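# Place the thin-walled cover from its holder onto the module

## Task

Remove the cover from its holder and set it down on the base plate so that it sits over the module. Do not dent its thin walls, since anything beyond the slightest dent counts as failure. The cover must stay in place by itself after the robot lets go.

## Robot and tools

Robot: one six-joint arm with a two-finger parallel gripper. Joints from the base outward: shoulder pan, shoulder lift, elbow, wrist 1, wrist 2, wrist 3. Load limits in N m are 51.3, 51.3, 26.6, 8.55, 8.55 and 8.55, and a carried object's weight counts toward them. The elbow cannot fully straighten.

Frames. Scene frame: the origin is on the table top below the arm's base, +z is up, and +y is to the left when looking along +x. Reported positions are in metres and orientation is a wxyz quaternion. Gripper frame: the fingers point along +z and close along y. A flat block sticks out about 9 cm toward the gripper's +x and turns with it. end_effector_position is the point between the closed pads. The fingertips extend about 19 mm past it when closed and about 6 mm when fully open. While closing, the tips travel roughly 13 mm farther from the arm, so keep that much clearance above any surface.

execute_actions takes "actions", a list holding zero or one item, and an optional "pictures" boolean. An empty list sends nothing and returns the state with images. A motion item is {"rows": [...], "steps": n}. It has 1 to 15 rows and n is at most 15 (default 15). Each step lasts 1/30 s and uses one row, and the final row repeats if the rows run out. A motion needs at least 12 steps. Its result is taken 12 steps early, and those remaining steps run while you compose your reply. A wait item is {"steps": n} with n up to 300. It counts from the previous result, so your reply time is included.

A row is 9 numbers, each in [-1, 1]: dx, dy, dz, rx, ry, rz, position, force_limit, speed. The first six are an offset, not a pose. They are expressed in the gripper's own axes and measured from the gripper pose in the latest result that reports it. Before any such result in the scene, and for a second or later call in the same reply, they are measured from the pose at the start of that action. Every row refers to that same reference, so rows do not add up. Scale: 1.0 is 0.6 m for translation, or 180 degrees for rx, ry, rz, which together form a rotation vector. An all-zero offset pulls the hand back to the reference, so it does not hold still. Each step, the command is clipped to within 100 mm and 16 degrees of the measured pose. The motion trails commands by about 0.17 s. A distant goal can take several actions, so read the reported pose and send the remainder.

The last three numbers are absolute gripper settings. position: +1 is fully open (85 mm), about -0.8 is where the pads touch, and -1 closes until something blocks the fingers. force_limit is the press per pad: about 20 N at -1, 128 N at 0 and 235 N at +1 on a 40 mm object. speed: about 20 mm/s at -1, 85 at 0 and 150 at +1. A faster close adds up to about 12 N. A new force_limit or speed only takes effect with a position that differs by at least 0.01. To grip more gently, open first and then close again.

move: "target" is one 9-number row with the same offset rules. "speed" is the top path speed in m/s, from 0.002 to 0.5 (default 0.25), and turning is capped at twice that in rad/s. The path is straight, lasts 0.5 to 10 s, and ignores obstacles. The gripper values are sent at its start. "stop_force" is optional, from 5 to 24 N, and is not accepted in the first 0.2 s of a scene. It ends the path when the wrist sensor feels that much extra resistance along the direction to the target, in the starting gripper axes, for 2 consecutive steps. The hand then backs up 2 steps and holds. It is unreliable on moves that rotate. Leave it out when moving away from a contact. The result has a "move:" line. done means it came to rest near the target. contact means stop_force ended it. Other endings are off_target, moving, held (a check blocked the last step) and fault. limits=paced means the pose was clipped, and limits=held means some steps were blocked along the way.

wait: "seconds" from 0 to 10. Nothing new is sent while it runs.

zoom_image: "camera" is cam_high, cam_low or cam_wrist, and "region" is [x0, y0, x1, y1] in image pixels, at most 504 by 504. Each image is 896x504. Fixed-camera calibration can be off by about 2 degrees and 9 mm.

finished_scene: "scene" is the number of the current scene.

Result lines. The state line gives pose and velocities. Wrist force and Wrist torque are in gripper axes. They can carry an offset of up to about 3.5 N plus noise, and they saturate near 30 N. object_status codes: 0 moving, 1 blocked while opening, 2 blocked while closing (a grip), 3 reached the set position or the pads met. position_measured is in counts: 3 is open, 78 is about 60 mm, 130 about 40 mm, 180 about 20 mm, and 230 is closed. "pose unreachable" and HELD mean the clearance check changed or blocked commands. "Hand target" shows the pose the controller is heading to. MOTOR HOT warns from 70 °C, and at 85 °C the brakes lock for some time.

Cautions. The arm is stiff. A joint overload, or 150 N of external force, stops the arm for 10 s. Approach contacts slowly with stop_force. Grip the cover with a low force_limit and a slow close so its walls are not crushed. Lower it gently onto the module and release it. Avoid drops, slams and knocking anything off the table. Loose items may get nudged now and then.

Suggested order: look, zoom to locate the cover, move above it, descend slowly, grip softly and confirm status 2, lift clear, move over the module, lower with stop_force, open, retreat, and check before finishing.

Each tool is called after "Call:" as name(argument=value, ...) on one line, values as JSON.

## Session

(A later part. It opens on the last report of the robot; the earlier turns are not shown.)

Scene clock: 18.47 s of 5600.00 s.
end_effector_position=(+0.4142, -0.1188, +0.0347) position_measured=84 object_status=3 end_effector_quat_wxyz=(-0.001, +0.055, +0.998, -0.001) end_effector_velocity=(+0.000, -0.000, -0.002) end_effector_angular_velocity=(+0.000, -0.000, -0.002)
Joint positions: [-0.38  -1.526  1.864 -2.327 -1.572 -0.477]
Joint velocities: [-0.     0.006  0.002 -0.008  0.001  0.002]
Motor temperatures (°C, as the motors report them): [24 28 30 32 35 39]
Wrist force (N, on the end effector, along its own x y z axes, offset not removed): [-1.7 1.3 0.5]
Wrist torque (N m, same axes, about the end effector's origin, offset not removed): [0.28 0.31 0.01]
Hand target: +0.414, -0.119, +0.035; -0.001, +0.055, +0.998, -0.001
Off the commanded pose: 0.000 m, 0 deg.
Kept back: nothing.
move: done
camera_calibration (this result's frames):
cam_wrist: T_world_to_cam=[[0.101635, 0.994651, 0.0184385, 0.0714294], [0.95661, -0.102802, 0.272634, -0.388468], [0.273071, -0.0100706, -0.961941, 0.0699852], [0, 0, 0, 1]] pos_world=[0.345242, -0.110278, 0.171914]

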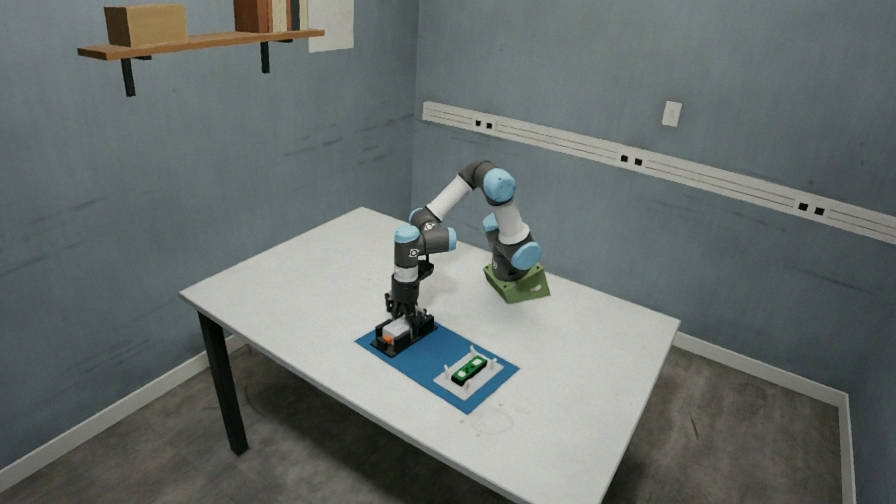

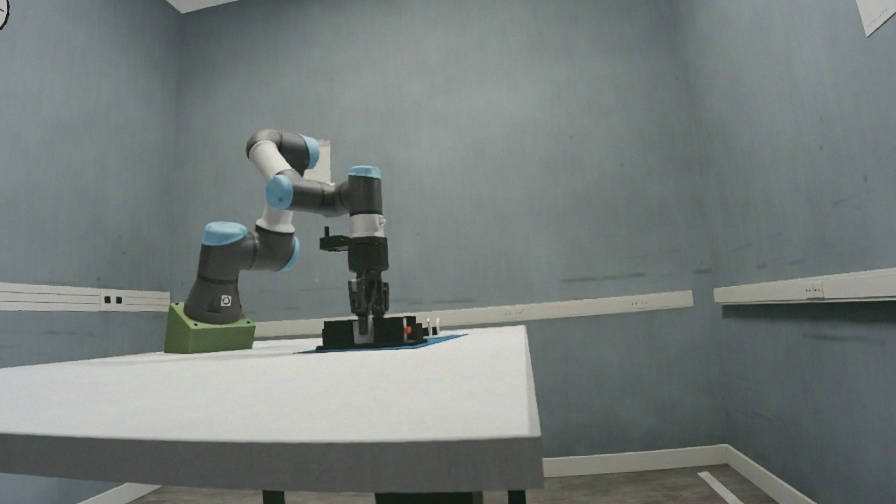

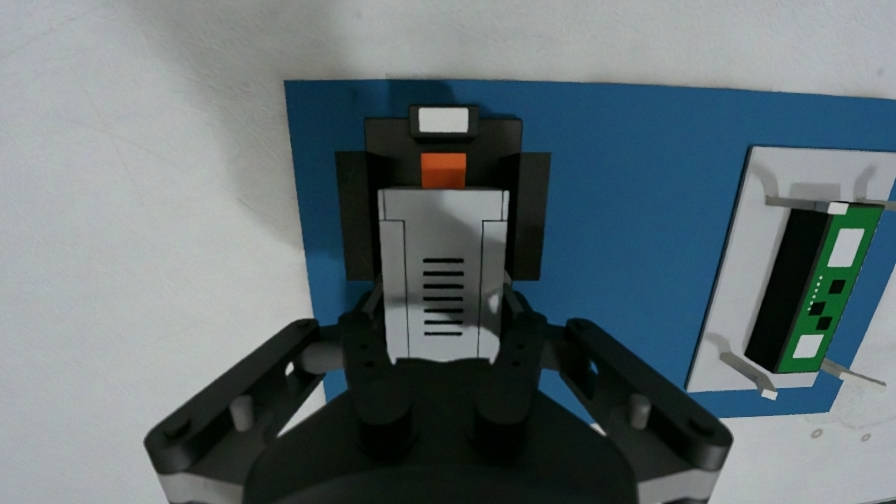

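No dent.

Call:
move(target=[0,0,0,0,0,0,-1,-0.71,-1])

Call:
move(target=[0,0,-0.006,0,0,0,-1,-0.71,-1], speed=0.005)

Scene clock: 19.63 s of 5600.00 s.
end_effector_position=(+0.4142, -0.1188, +0.0348) position_measured=109 object_status=0 end_effector_quat_wxyz=(-0.001, +0.055, +0.998, -0.001) end_effector_velocity=(+0.000, -0.000, +0.000) end_effector_angular_velocity=(-0.001, -0.001, +0.000)
Joint positions: [-0.38  -1.526  1.864 -2.327 -1.572 -0.477]
Joint velocities: [ 0.    -0.     0.    -0.001 -0.     0.   ]
Motor temperatures (°C, as the motors report them): [24 28 30 32 35 39]
Wrist force (N, on the end effector, along its own x y z axes, offset not removed): [2.1 0.6 -10.4]
Wrist torque (N m, same axes, about the end effector's origin, offset not removed): [-0.17 0.00 -0.09]
Hand target: +0.414, -0.119, +0.035; -0.001, +0.055, +0.998, -0.001
Off the commanded pose: 0.000 m, 0 deg.
Kept back: nothing.
move: done
camera_calibration (this result's frames):
cam_wrist: T_world_to_cam=[[0.101669, 0.994648, 0.0184313, 0.0714165], [0.956587, -0.102832, 0.272703, -0.388488], [0.273138, -0.0100943, -0.961922, 0.0699661], [0, 0, 0, 1]] pos_world=[0.345251, -0.110277, 0.171927]

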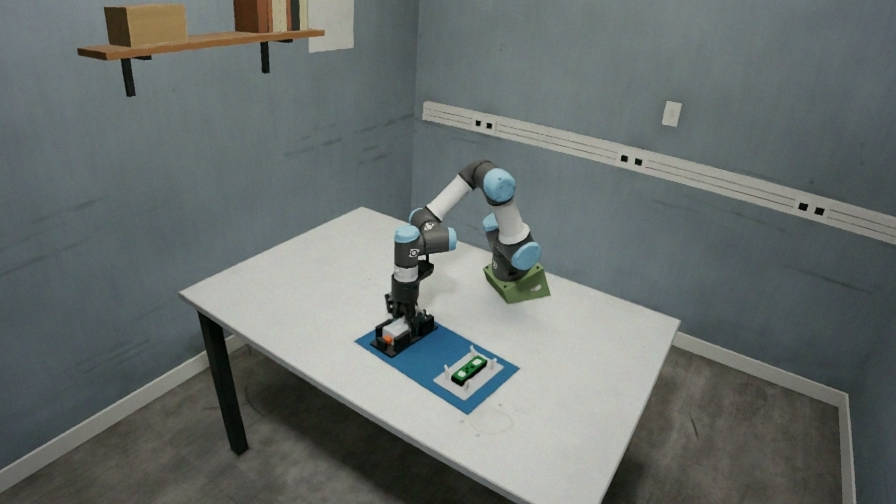

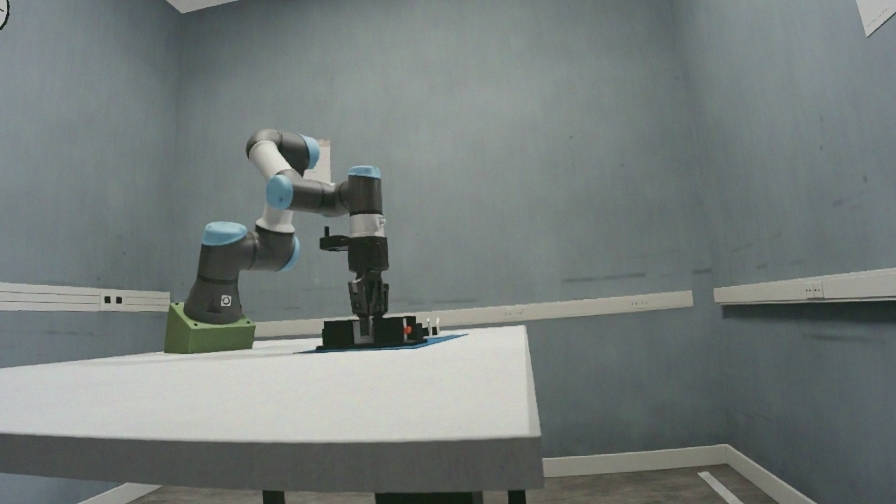

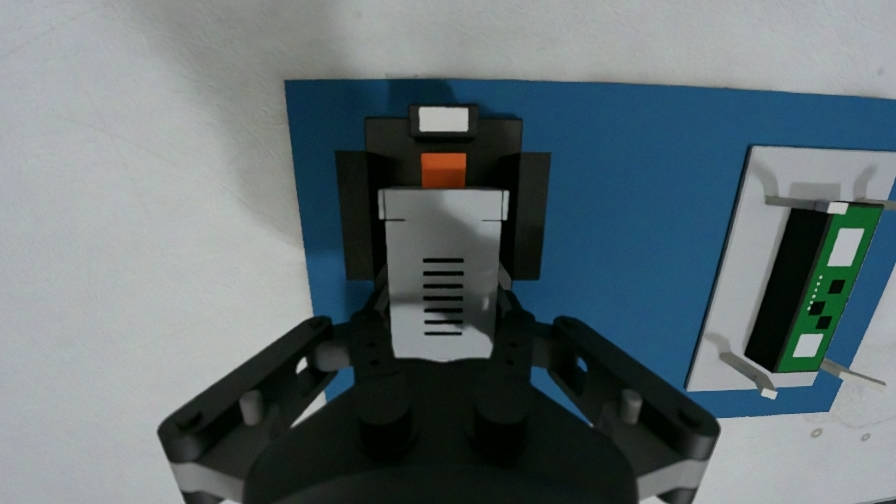

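Scene clock: 20.57 s of 5600.00 s.
end_effector_position=(+0.4142, -0.1188, +0.0382) position_measured=109 object_status=2 end_effector_quat_wxyz=(-0.001, +0.055, +0.998, -0.001) end_effector_velocity=(+0.000, -0.000, +0.001) end_effector_angular_velocity=(-0.000, -0.000, +0.000)
Joint positions: [-0.38  -1.536  1.859 -2.311 -1.572 -0.477]
Joint velocities: [-0.    -0.003 -0.002  0.005 -0.    -0.   ]
Motor temperatures (°C, as the motors report them): [24 28 30 32 35 39]
Wrist force (N, on the end effector, along its own x y z axes, offset not removed): [1.0 0.3 12.8]
Wrist torque (N m, same axes, about the end effector's origin, offset not removed): [0.30 -0.16 -0.07]
Hand target: +0.414, -0.119, +0.038; -0.001, +0.055, +0.998, -0.001
Off the commanded pose: 0.000 m, 0 deg.
Kept back: nothing.
move: done
camera_calibration (this result's frames):
cam_wrist: T_world_to_cam=[[0.101694, 0.994645, 0.0184207, 0.0713519], [0.956586, -0.102853, 0.272699, -0.38944], [0.273133, -0.0101108, -0.961923, 0.0733294], [0, 0, 0, 1]] pos_world=[0.345248, -0.110284, 0.175423]

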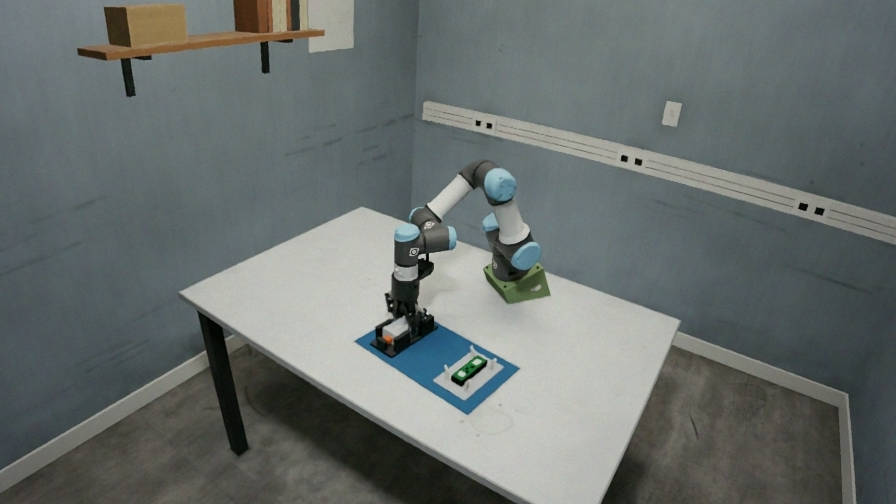

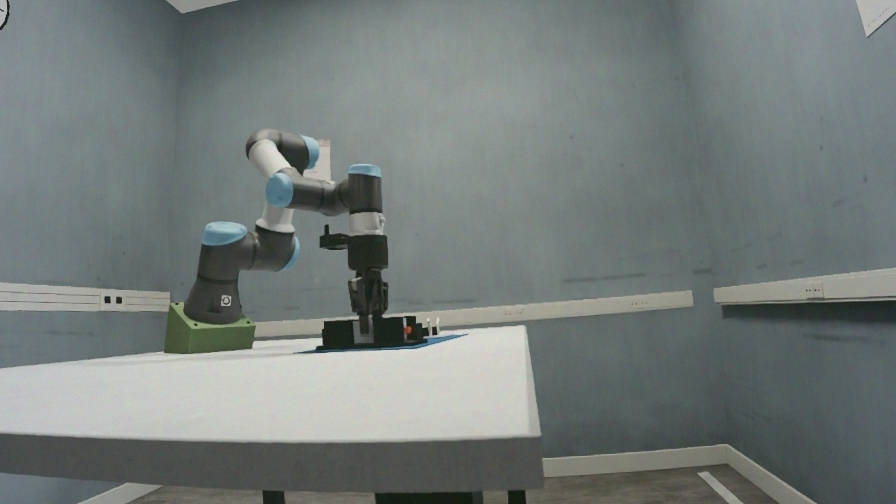

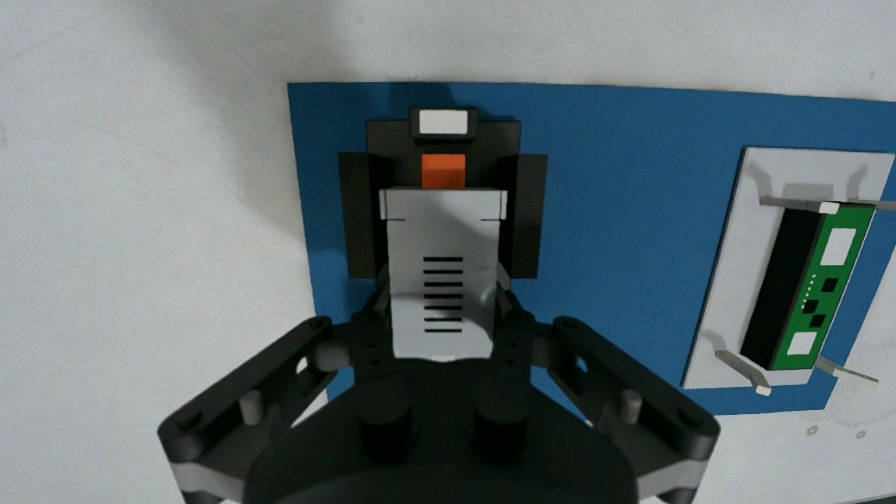

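Still slipping, still linear. Next step.

Call:
move(target=[0,0,0,0,0,0,-0.98,-0.61,-1])

Call:
move(target=[0,0,-0.006,0,0,0,-0.98,-0.61,-1], speed=0.005)

Scene clock: 21.57 s of 5600.00 s.
end_effector_position=(+0.4142, -0.1189, +0.0383) position_measured=112 object_status=2 end_effector_quat_wxyz=(-0.001, +0.055, +0.998, -0.001) end_effector_velocity=(-0.000, +0.000, -0.001) end_effector_angular_velocity=(+0.001, +0.002, +0.001)
Joint positions: [-0.38  -1.536  1.859 -2.311 -1.572 -0.477]
Joint velocities: [-0.     0.002 -0.     0.    -0.    -0.001]
Motor temperatures (°C, as the motors report them): [24 28 30 32 35 39]
Wrist force (N, on the end effector, along its own x y z axes, offset not removed): [0.6 3.6 1.7]
Wrist torque (N m, same axes, about the end effector's origin, offset not removed): [0.51 0.28 -0.07]
Hand target: +0.414, -0.119, +0.038; -0.001, +0.055, +0.998, -0.001
Off the commanded pose: 0.000 m, 0 deg.
Kept back: nothing.
move: done
camera_calibration (this result's frames):
cam_wrist: T_world_to_cam=[[0.101692, 0.994647, 0.0183428, 0.0713719], [0.956548, -0.102828, 0.272842, -0.389473], [0.273267, -0.0101999, -0.961884, 0.0733068], [0, 0, 0, 1]] pos_world=[0.345259, -0.110291, 0.175468]

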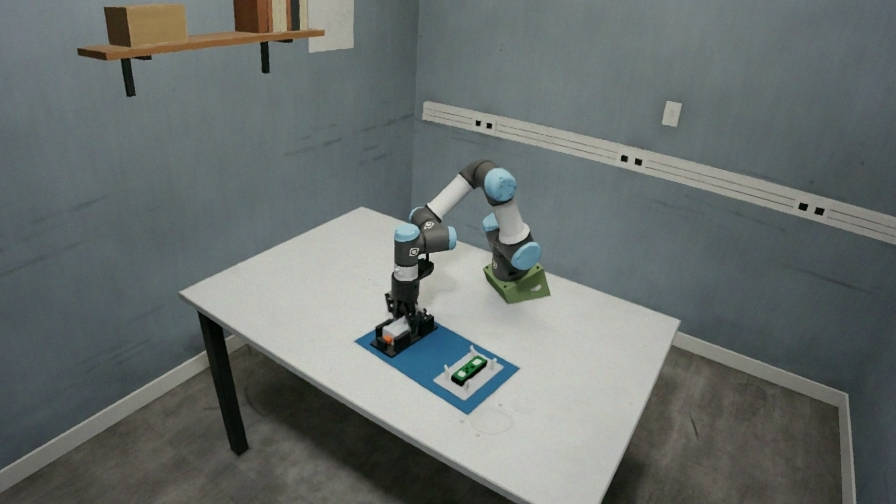

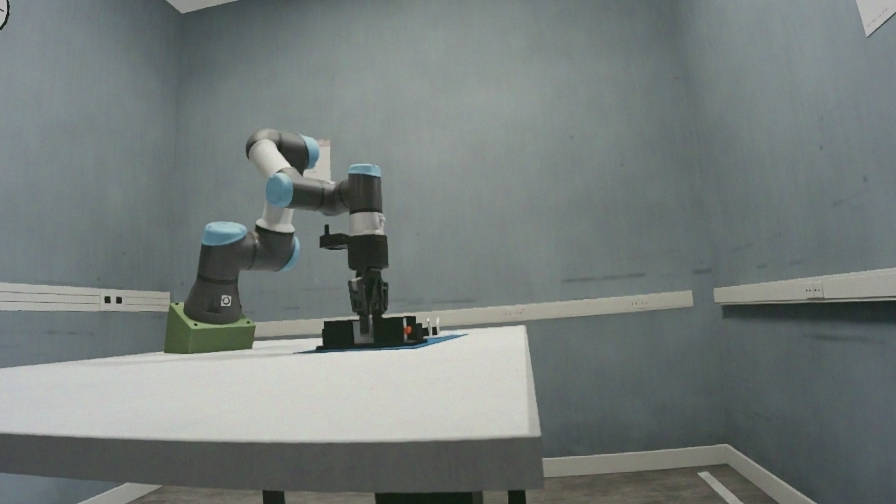

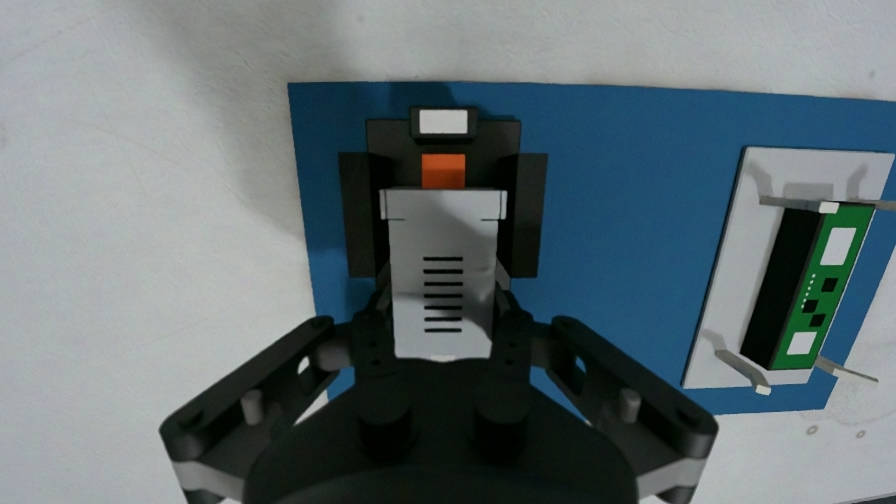

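Scene clock: 22.50 s of 5600.00 s.
end_effector_position=(+0.4142, -0.1189, +0.0418) position_measured=113 object_status=2 end_effector_quat_wxyz=(-0.001, +0.055, +0.998, -0.001) end_effector_velocity=(-0.000, -0.000, +0.001) end_effector_angular_velocity=(-0.000, +0.002, -0.001)
Joint positions: [-0.38  -1.546  1.854 -2.296 -1.572 -0.477]
Joint velocities: [-0.    -0.002 -0.001  0.004 -0.001  0.001]
Motor temperatures (°C, as the motors report them): [24 28 30 32 35 39]
Wrist force (N, on the end effector, along its own x y z axes, offset not removed): [-0.5 -0.2 12.6]
Wrist torque (N m, same axes, about the end effector's origin, offset not removed): [0.17 0.10 0.00]
Hand target: +0.414, -0.119, +0.042; -0.001, +0.055, +0.998, -0.001
Off the commanded pose: 0.000 m, 0 deg.
Kept back: nothing.
move: done
camera_calibration (this result's frames):
cam_wrist: T_world_to_cam=[[0.101691, 0.994647, 0.0183371, 0.071308], [0.956545, -0.102826, 0.272852, -0.390428], [0.273277, -0.0102064, -0.961881, 0.0766675], [0, 0, 0, 1]] pos_world=[0.345259, -0.11029, 0.178966]

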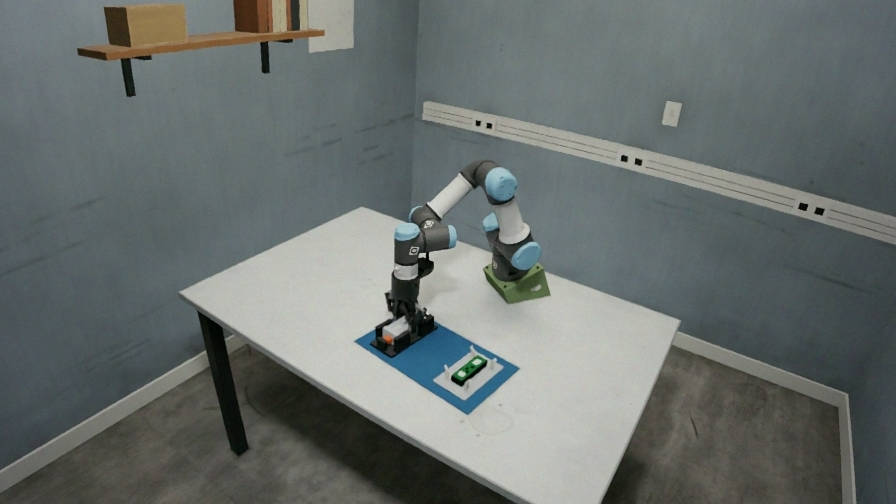

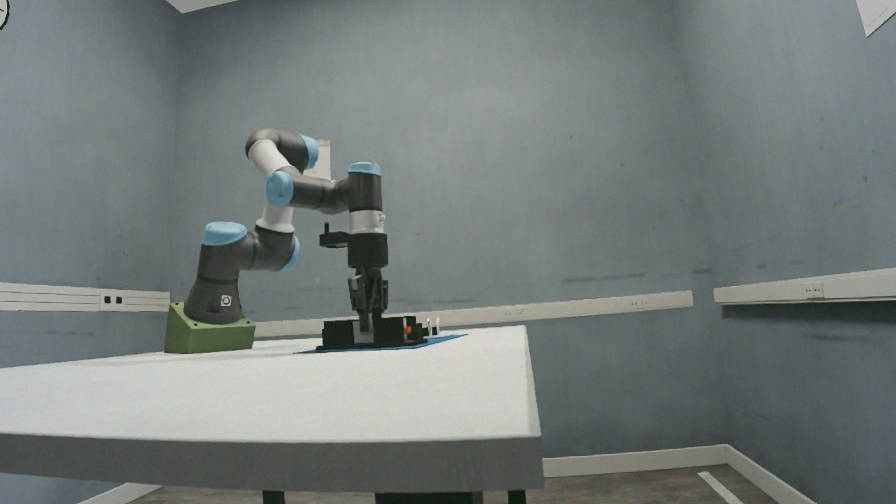

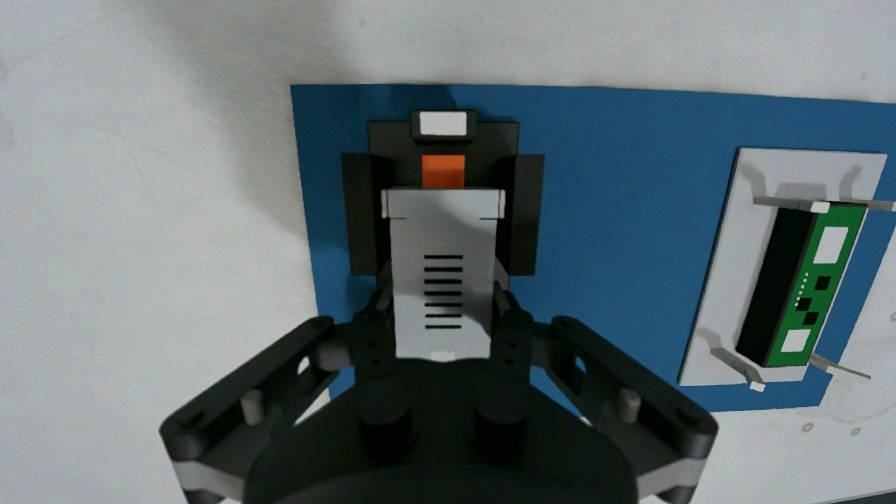

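Call:
move(target=[0,0,0,0,0,0,0.35,-1,0])

Call:
move(target=[0,0,0.013,0,0,0,0.35,-1,0], speed=0.03)

Call:
zoom_image(camera="cam_wrist", region=[340, 90, 550, 290])

Scene clock: 23.50 s of 5600.00 s.
end_effector_position=(+0.4143, -0.1189, +0.0418) position_measured=85 object_status=3 end_effector_quat_wxyz=(-0.001, +0.055, +0.998, -0.001) end_effector_velocity=(-0.000, +0.000, -0.000) end_effector_angular_velocity=(+0.000, +0.001, -0.002)
Joint positions: [-0.38  -1.546  1.854 -2.296 -1.572 -0.477]
Joint velocities: [ 0.     0.     0.     0.001 -0.001  0.002]
Motor temperatures (°C, as the motors report them): [24 28 30 32 35 39]
Wrist force (N, on the end effector, along its own x y z axes, offset not removed): [-0.9 1.8 -0.2]
Wrist torque (N m, same axes, about the end effector's origin, offset not removed): [0.42 0.17 -0.01]
Hand target: +0.414, -0.119, +0.042; -0.001, +0.055, +0.998, -0.001
Off the commanded pose: 0.000 m, 0 deg.
Kept back: nothing.
move: done
camera_calibration (this result's frames):
cam_wrist: T_world_to_cam=[[0.101668, 0.99465, 0.0183112, 0.071315], [0.956529, -0.102796, 0.272919, -0.390442], [0.273341, -0.0102321, -0.961863, 0.0766618], [0, 0, 0, 1]] pos_world=[0.345264, -0.110285, 0.178991]

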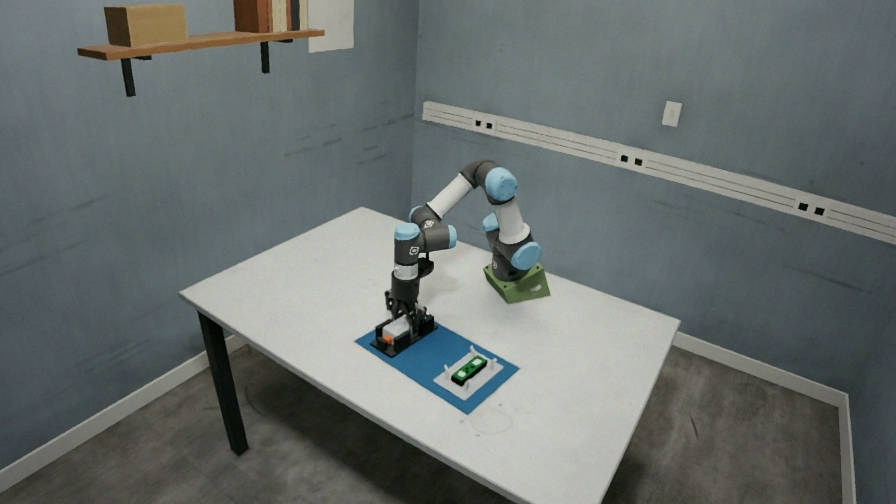

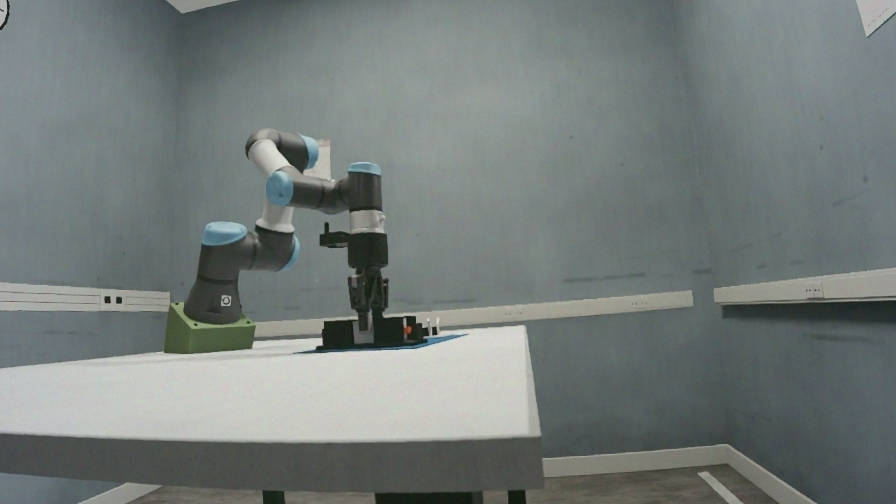

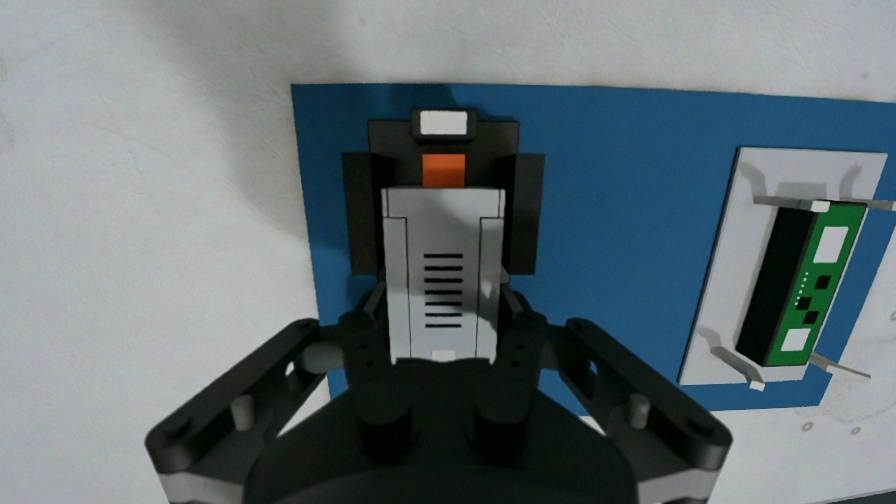

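Scene clock: 24.23 s of 5600.00 s.
end_effector_position=(+0.4142, -0.1189, +0.0342) position_measured=85 object_status=3 end_effector_quat_wxyz=(-0.001, +0.055, +0.998, -0.001) end_effector_velocity=(+0.000, +0.000, -0.003) end_effector_angular_velocity=(+0.001, -0.000, +0.000)
Joint positions: [-0.38  -1.524  1.865 -2.329 -1.572 -0.477]
Joint velocities: [ 0.     0.007  0.004 -0.011  0.001 -0.   ]
Motor temperatures (°C, as the motors report them): [24 28 30 32 35 39]
Wrist force (N, on the end effector, along its own x y z axes, offset not removed): [-0.2 1.6 -0.8]
Wrist torque (N m, same axes, about the end effector's origin, offset not removed): [0.35 -0.13 0.10]
Hand target: +0.414, -0.119, +0.034; -0.001, +0.055, +0.998, -0.001
Off the commanded pose: 0.000 m, 0 deg.
Kept back: nothing.
move: done
camera_calibration (this result's frames):
cam_wrist: T_world_to_cam=[[0.101669, 0.994649, 0.0183345, 0.0714483], [0.95654, -0.102804, 0.272877, -0.388366], [0.273302, -0.0102055, -0.961874, 0.0693922], [0, 0, 0, 1]] pos_world=[0.345259, -0.110283, 0.171413]

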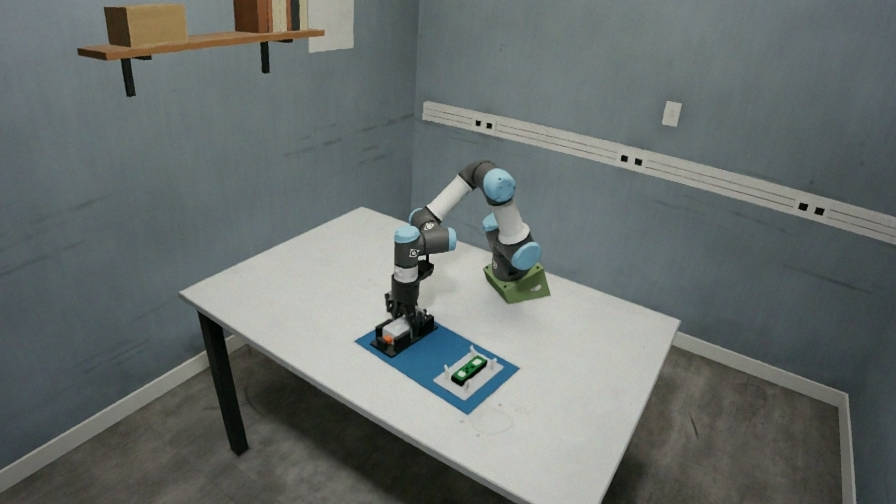

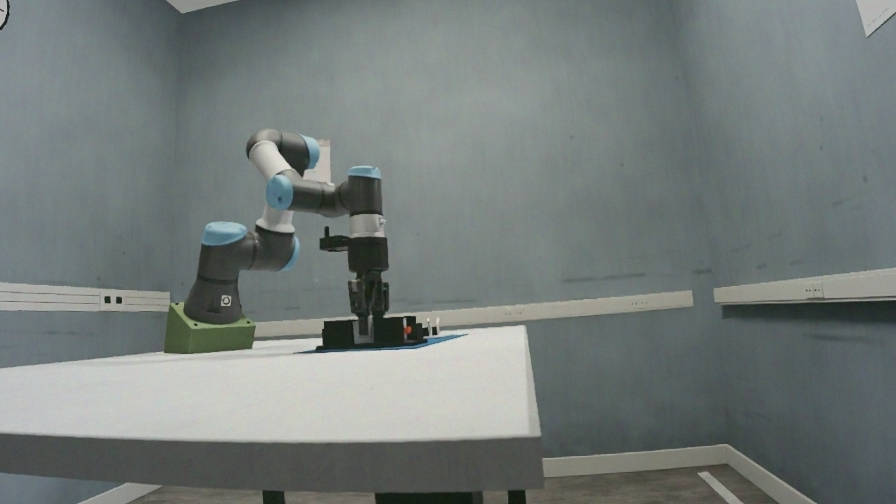

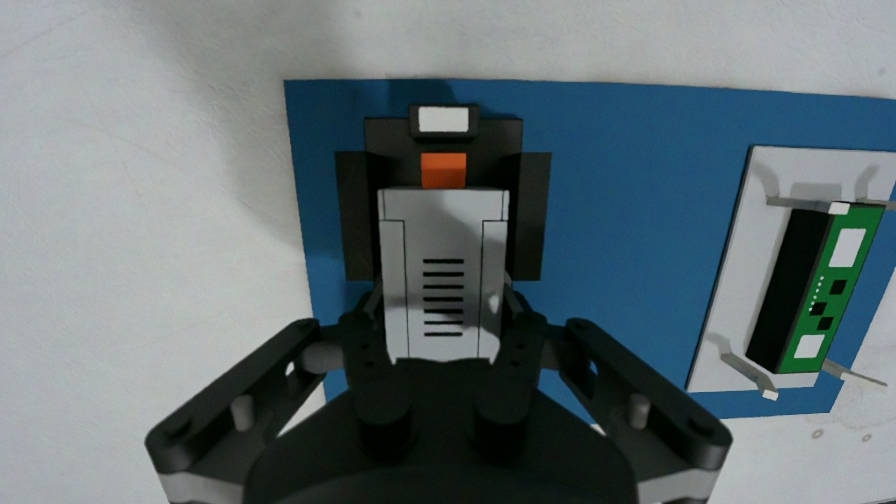

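Region (340, 90, 550, 290) of cam_wrist's 896x504 image, scaled by 2.400, with more detail than that image has; it fills the top 480 rows of this view, and the rest is white.

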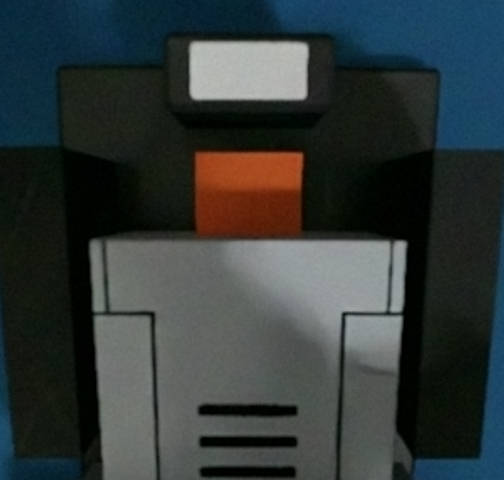

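Call:
move(target=[0,0,0,0,0,0,-1,-0.5,-1])

Call:
move(target=[0,0,-0.006,0,0,0,-1,-0.5,-1], speed=0.005)

Scene clock: 25.50 s of 5600.00 s.
end_effector_position=(+0.4143, -0.1189, +0.0343) position_measured=115 object_status=2 end_effector_quat_wxyz=(-0.001, +0.055, +0.998, -0.001) end_effector_velocity=(+0.000, -0.000, +0.000) end_effector_angular_velocity=(-0.001, +0.000, +0.001)
Joint positions: [-0.38  -1.524  1.865 -2.329 -1.572 -0.477]
Joint velocities: [ 0.     0.    -0.    -0.    -0.001 -0.001]
Motor temperatures (°C, as the motors report them): [24 28 30 32 35 39]
Wrist force (N, on the end effector, along its own x y z axes, offset not removed): [2.2 3.2 -18.1]
Wrist torque (N m, same axes, about the end effector's origin, offset not removed): [0.22 0.15 0.04]
Hand target: +0.414, -0.119, +0.034; -0.001, +0.055, +0.998, -0.001
Off the commanded pose: 0.000 m, 0 deg.
Kept back: nothing.
move: done
camera_calibration (this result's frames):
cam_wrist: T_world_to_cam=[[0.101667, 0.994651, 0.0182669, 0.0714674], [0.956508, -0.102782, 0.273, -0.388396], [0.273417, -0.0102827, -0.961841, 0.0693687], [0, 0, 0, 1]] pos_world=[0.345271, -0.110292, 0.171448]

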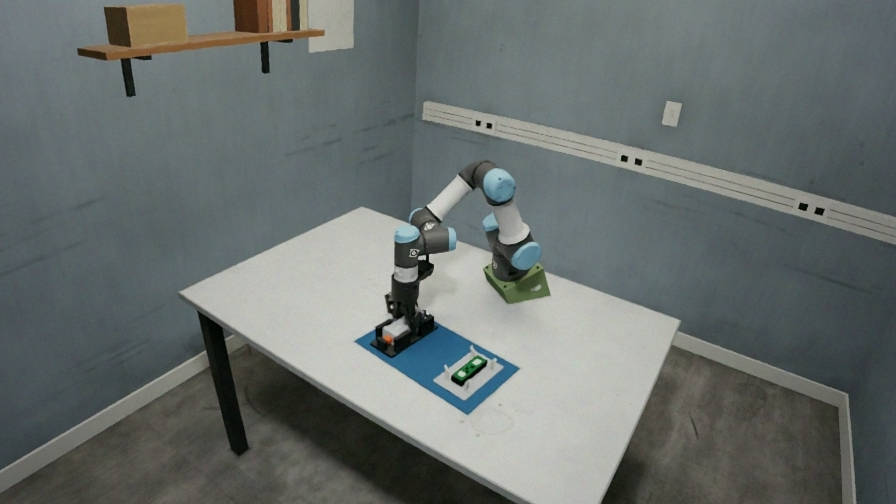

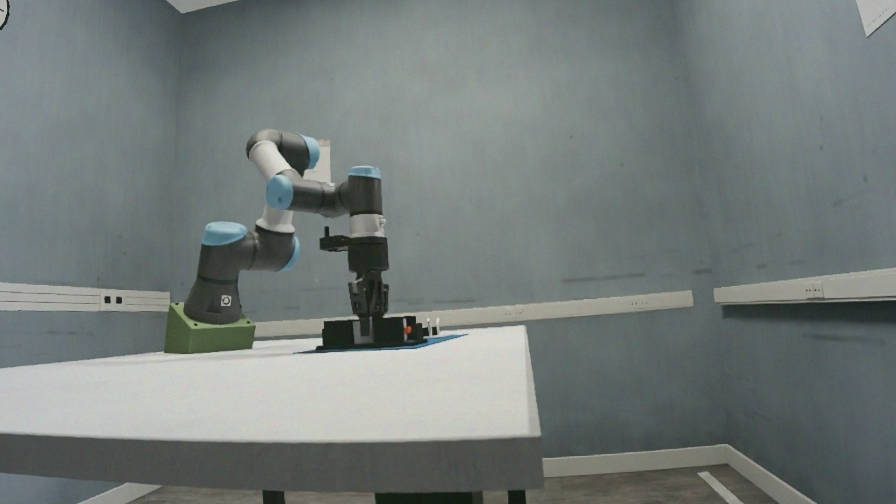

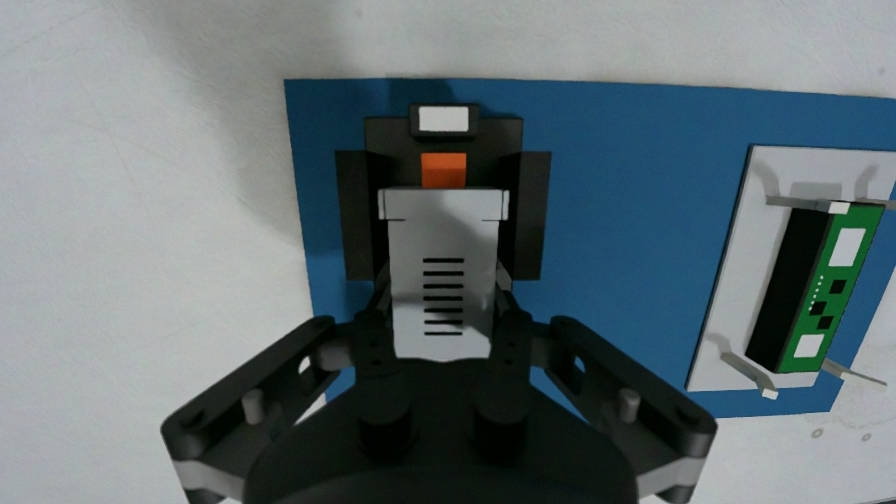

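Scene clock: 26.43 s of 5600.00 s.
end_effector_position=(+0.4143, -0.1189, +0.0378) position_measured=115 object_status=2 end_effector_quat_wxyz=(-0.001, +0.055, +0.998, -0.001) end_effector_velocity=(-0.000, +0.000, +0.001) end_effector_angular_velocity=(+0.000, +0.000, +0.001)
Joint positions: [-0.38  -1.535  1.86  -2.314 -1.572 -0.477]
Joint velocities: [ 0.    -0.002 -0.001  0.004 -0.    -0.001]
Motor temperatures (°C, as the motors report them): [24 28 30 32 35 39]
Wrist force (N, on the end effector, along its own x y z axes, offset not removed): [-0.9 2.0 16.8]
Wrist torque (N m, same axes, about the end effector's origin, offset not removed): [0.60 -0.01 -0.02]
Hand target: +0.414, -0.119, +0.038; -0.001, +0.055, +0.998, -0.001
Off the commanded pose: 0.000 m, 0 deg.
Kept back: nothing.
move: done
camera_calibration (this result's frames):
cam_wrist: T_world_to_cam=[[0.101683, 0.994649, 0.0182671, 0.0714005], [0.95651, -0.102798, 0.272985, -0.389346], [0.273402, -0.0102853, -0.961845, 0.0727351], [0, 0, 0, 1]] pos_world=[0.345267, -0.110294, 0.174941]

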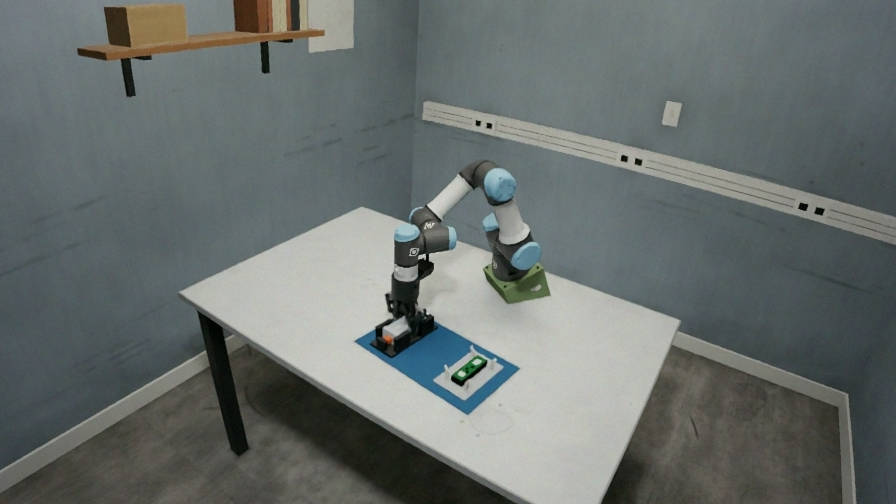

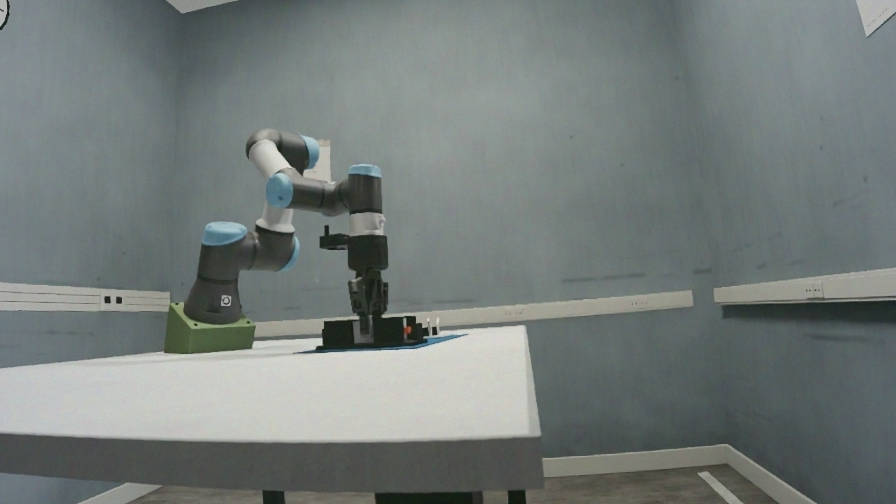

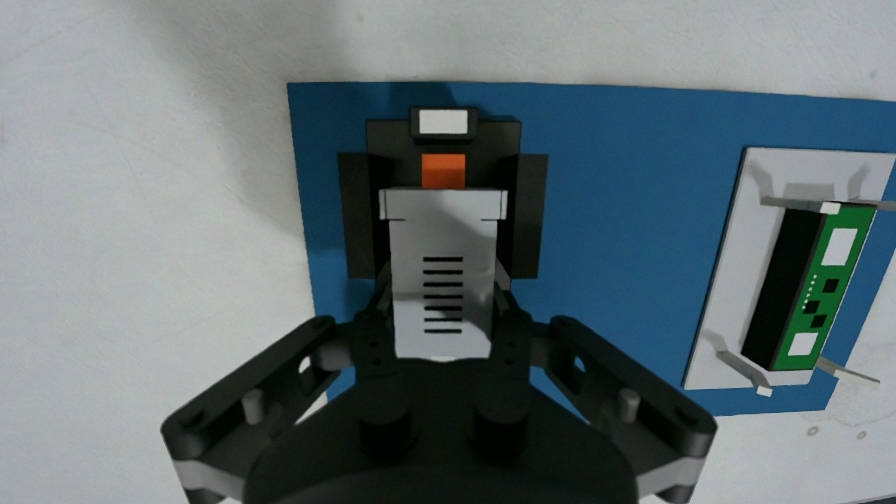

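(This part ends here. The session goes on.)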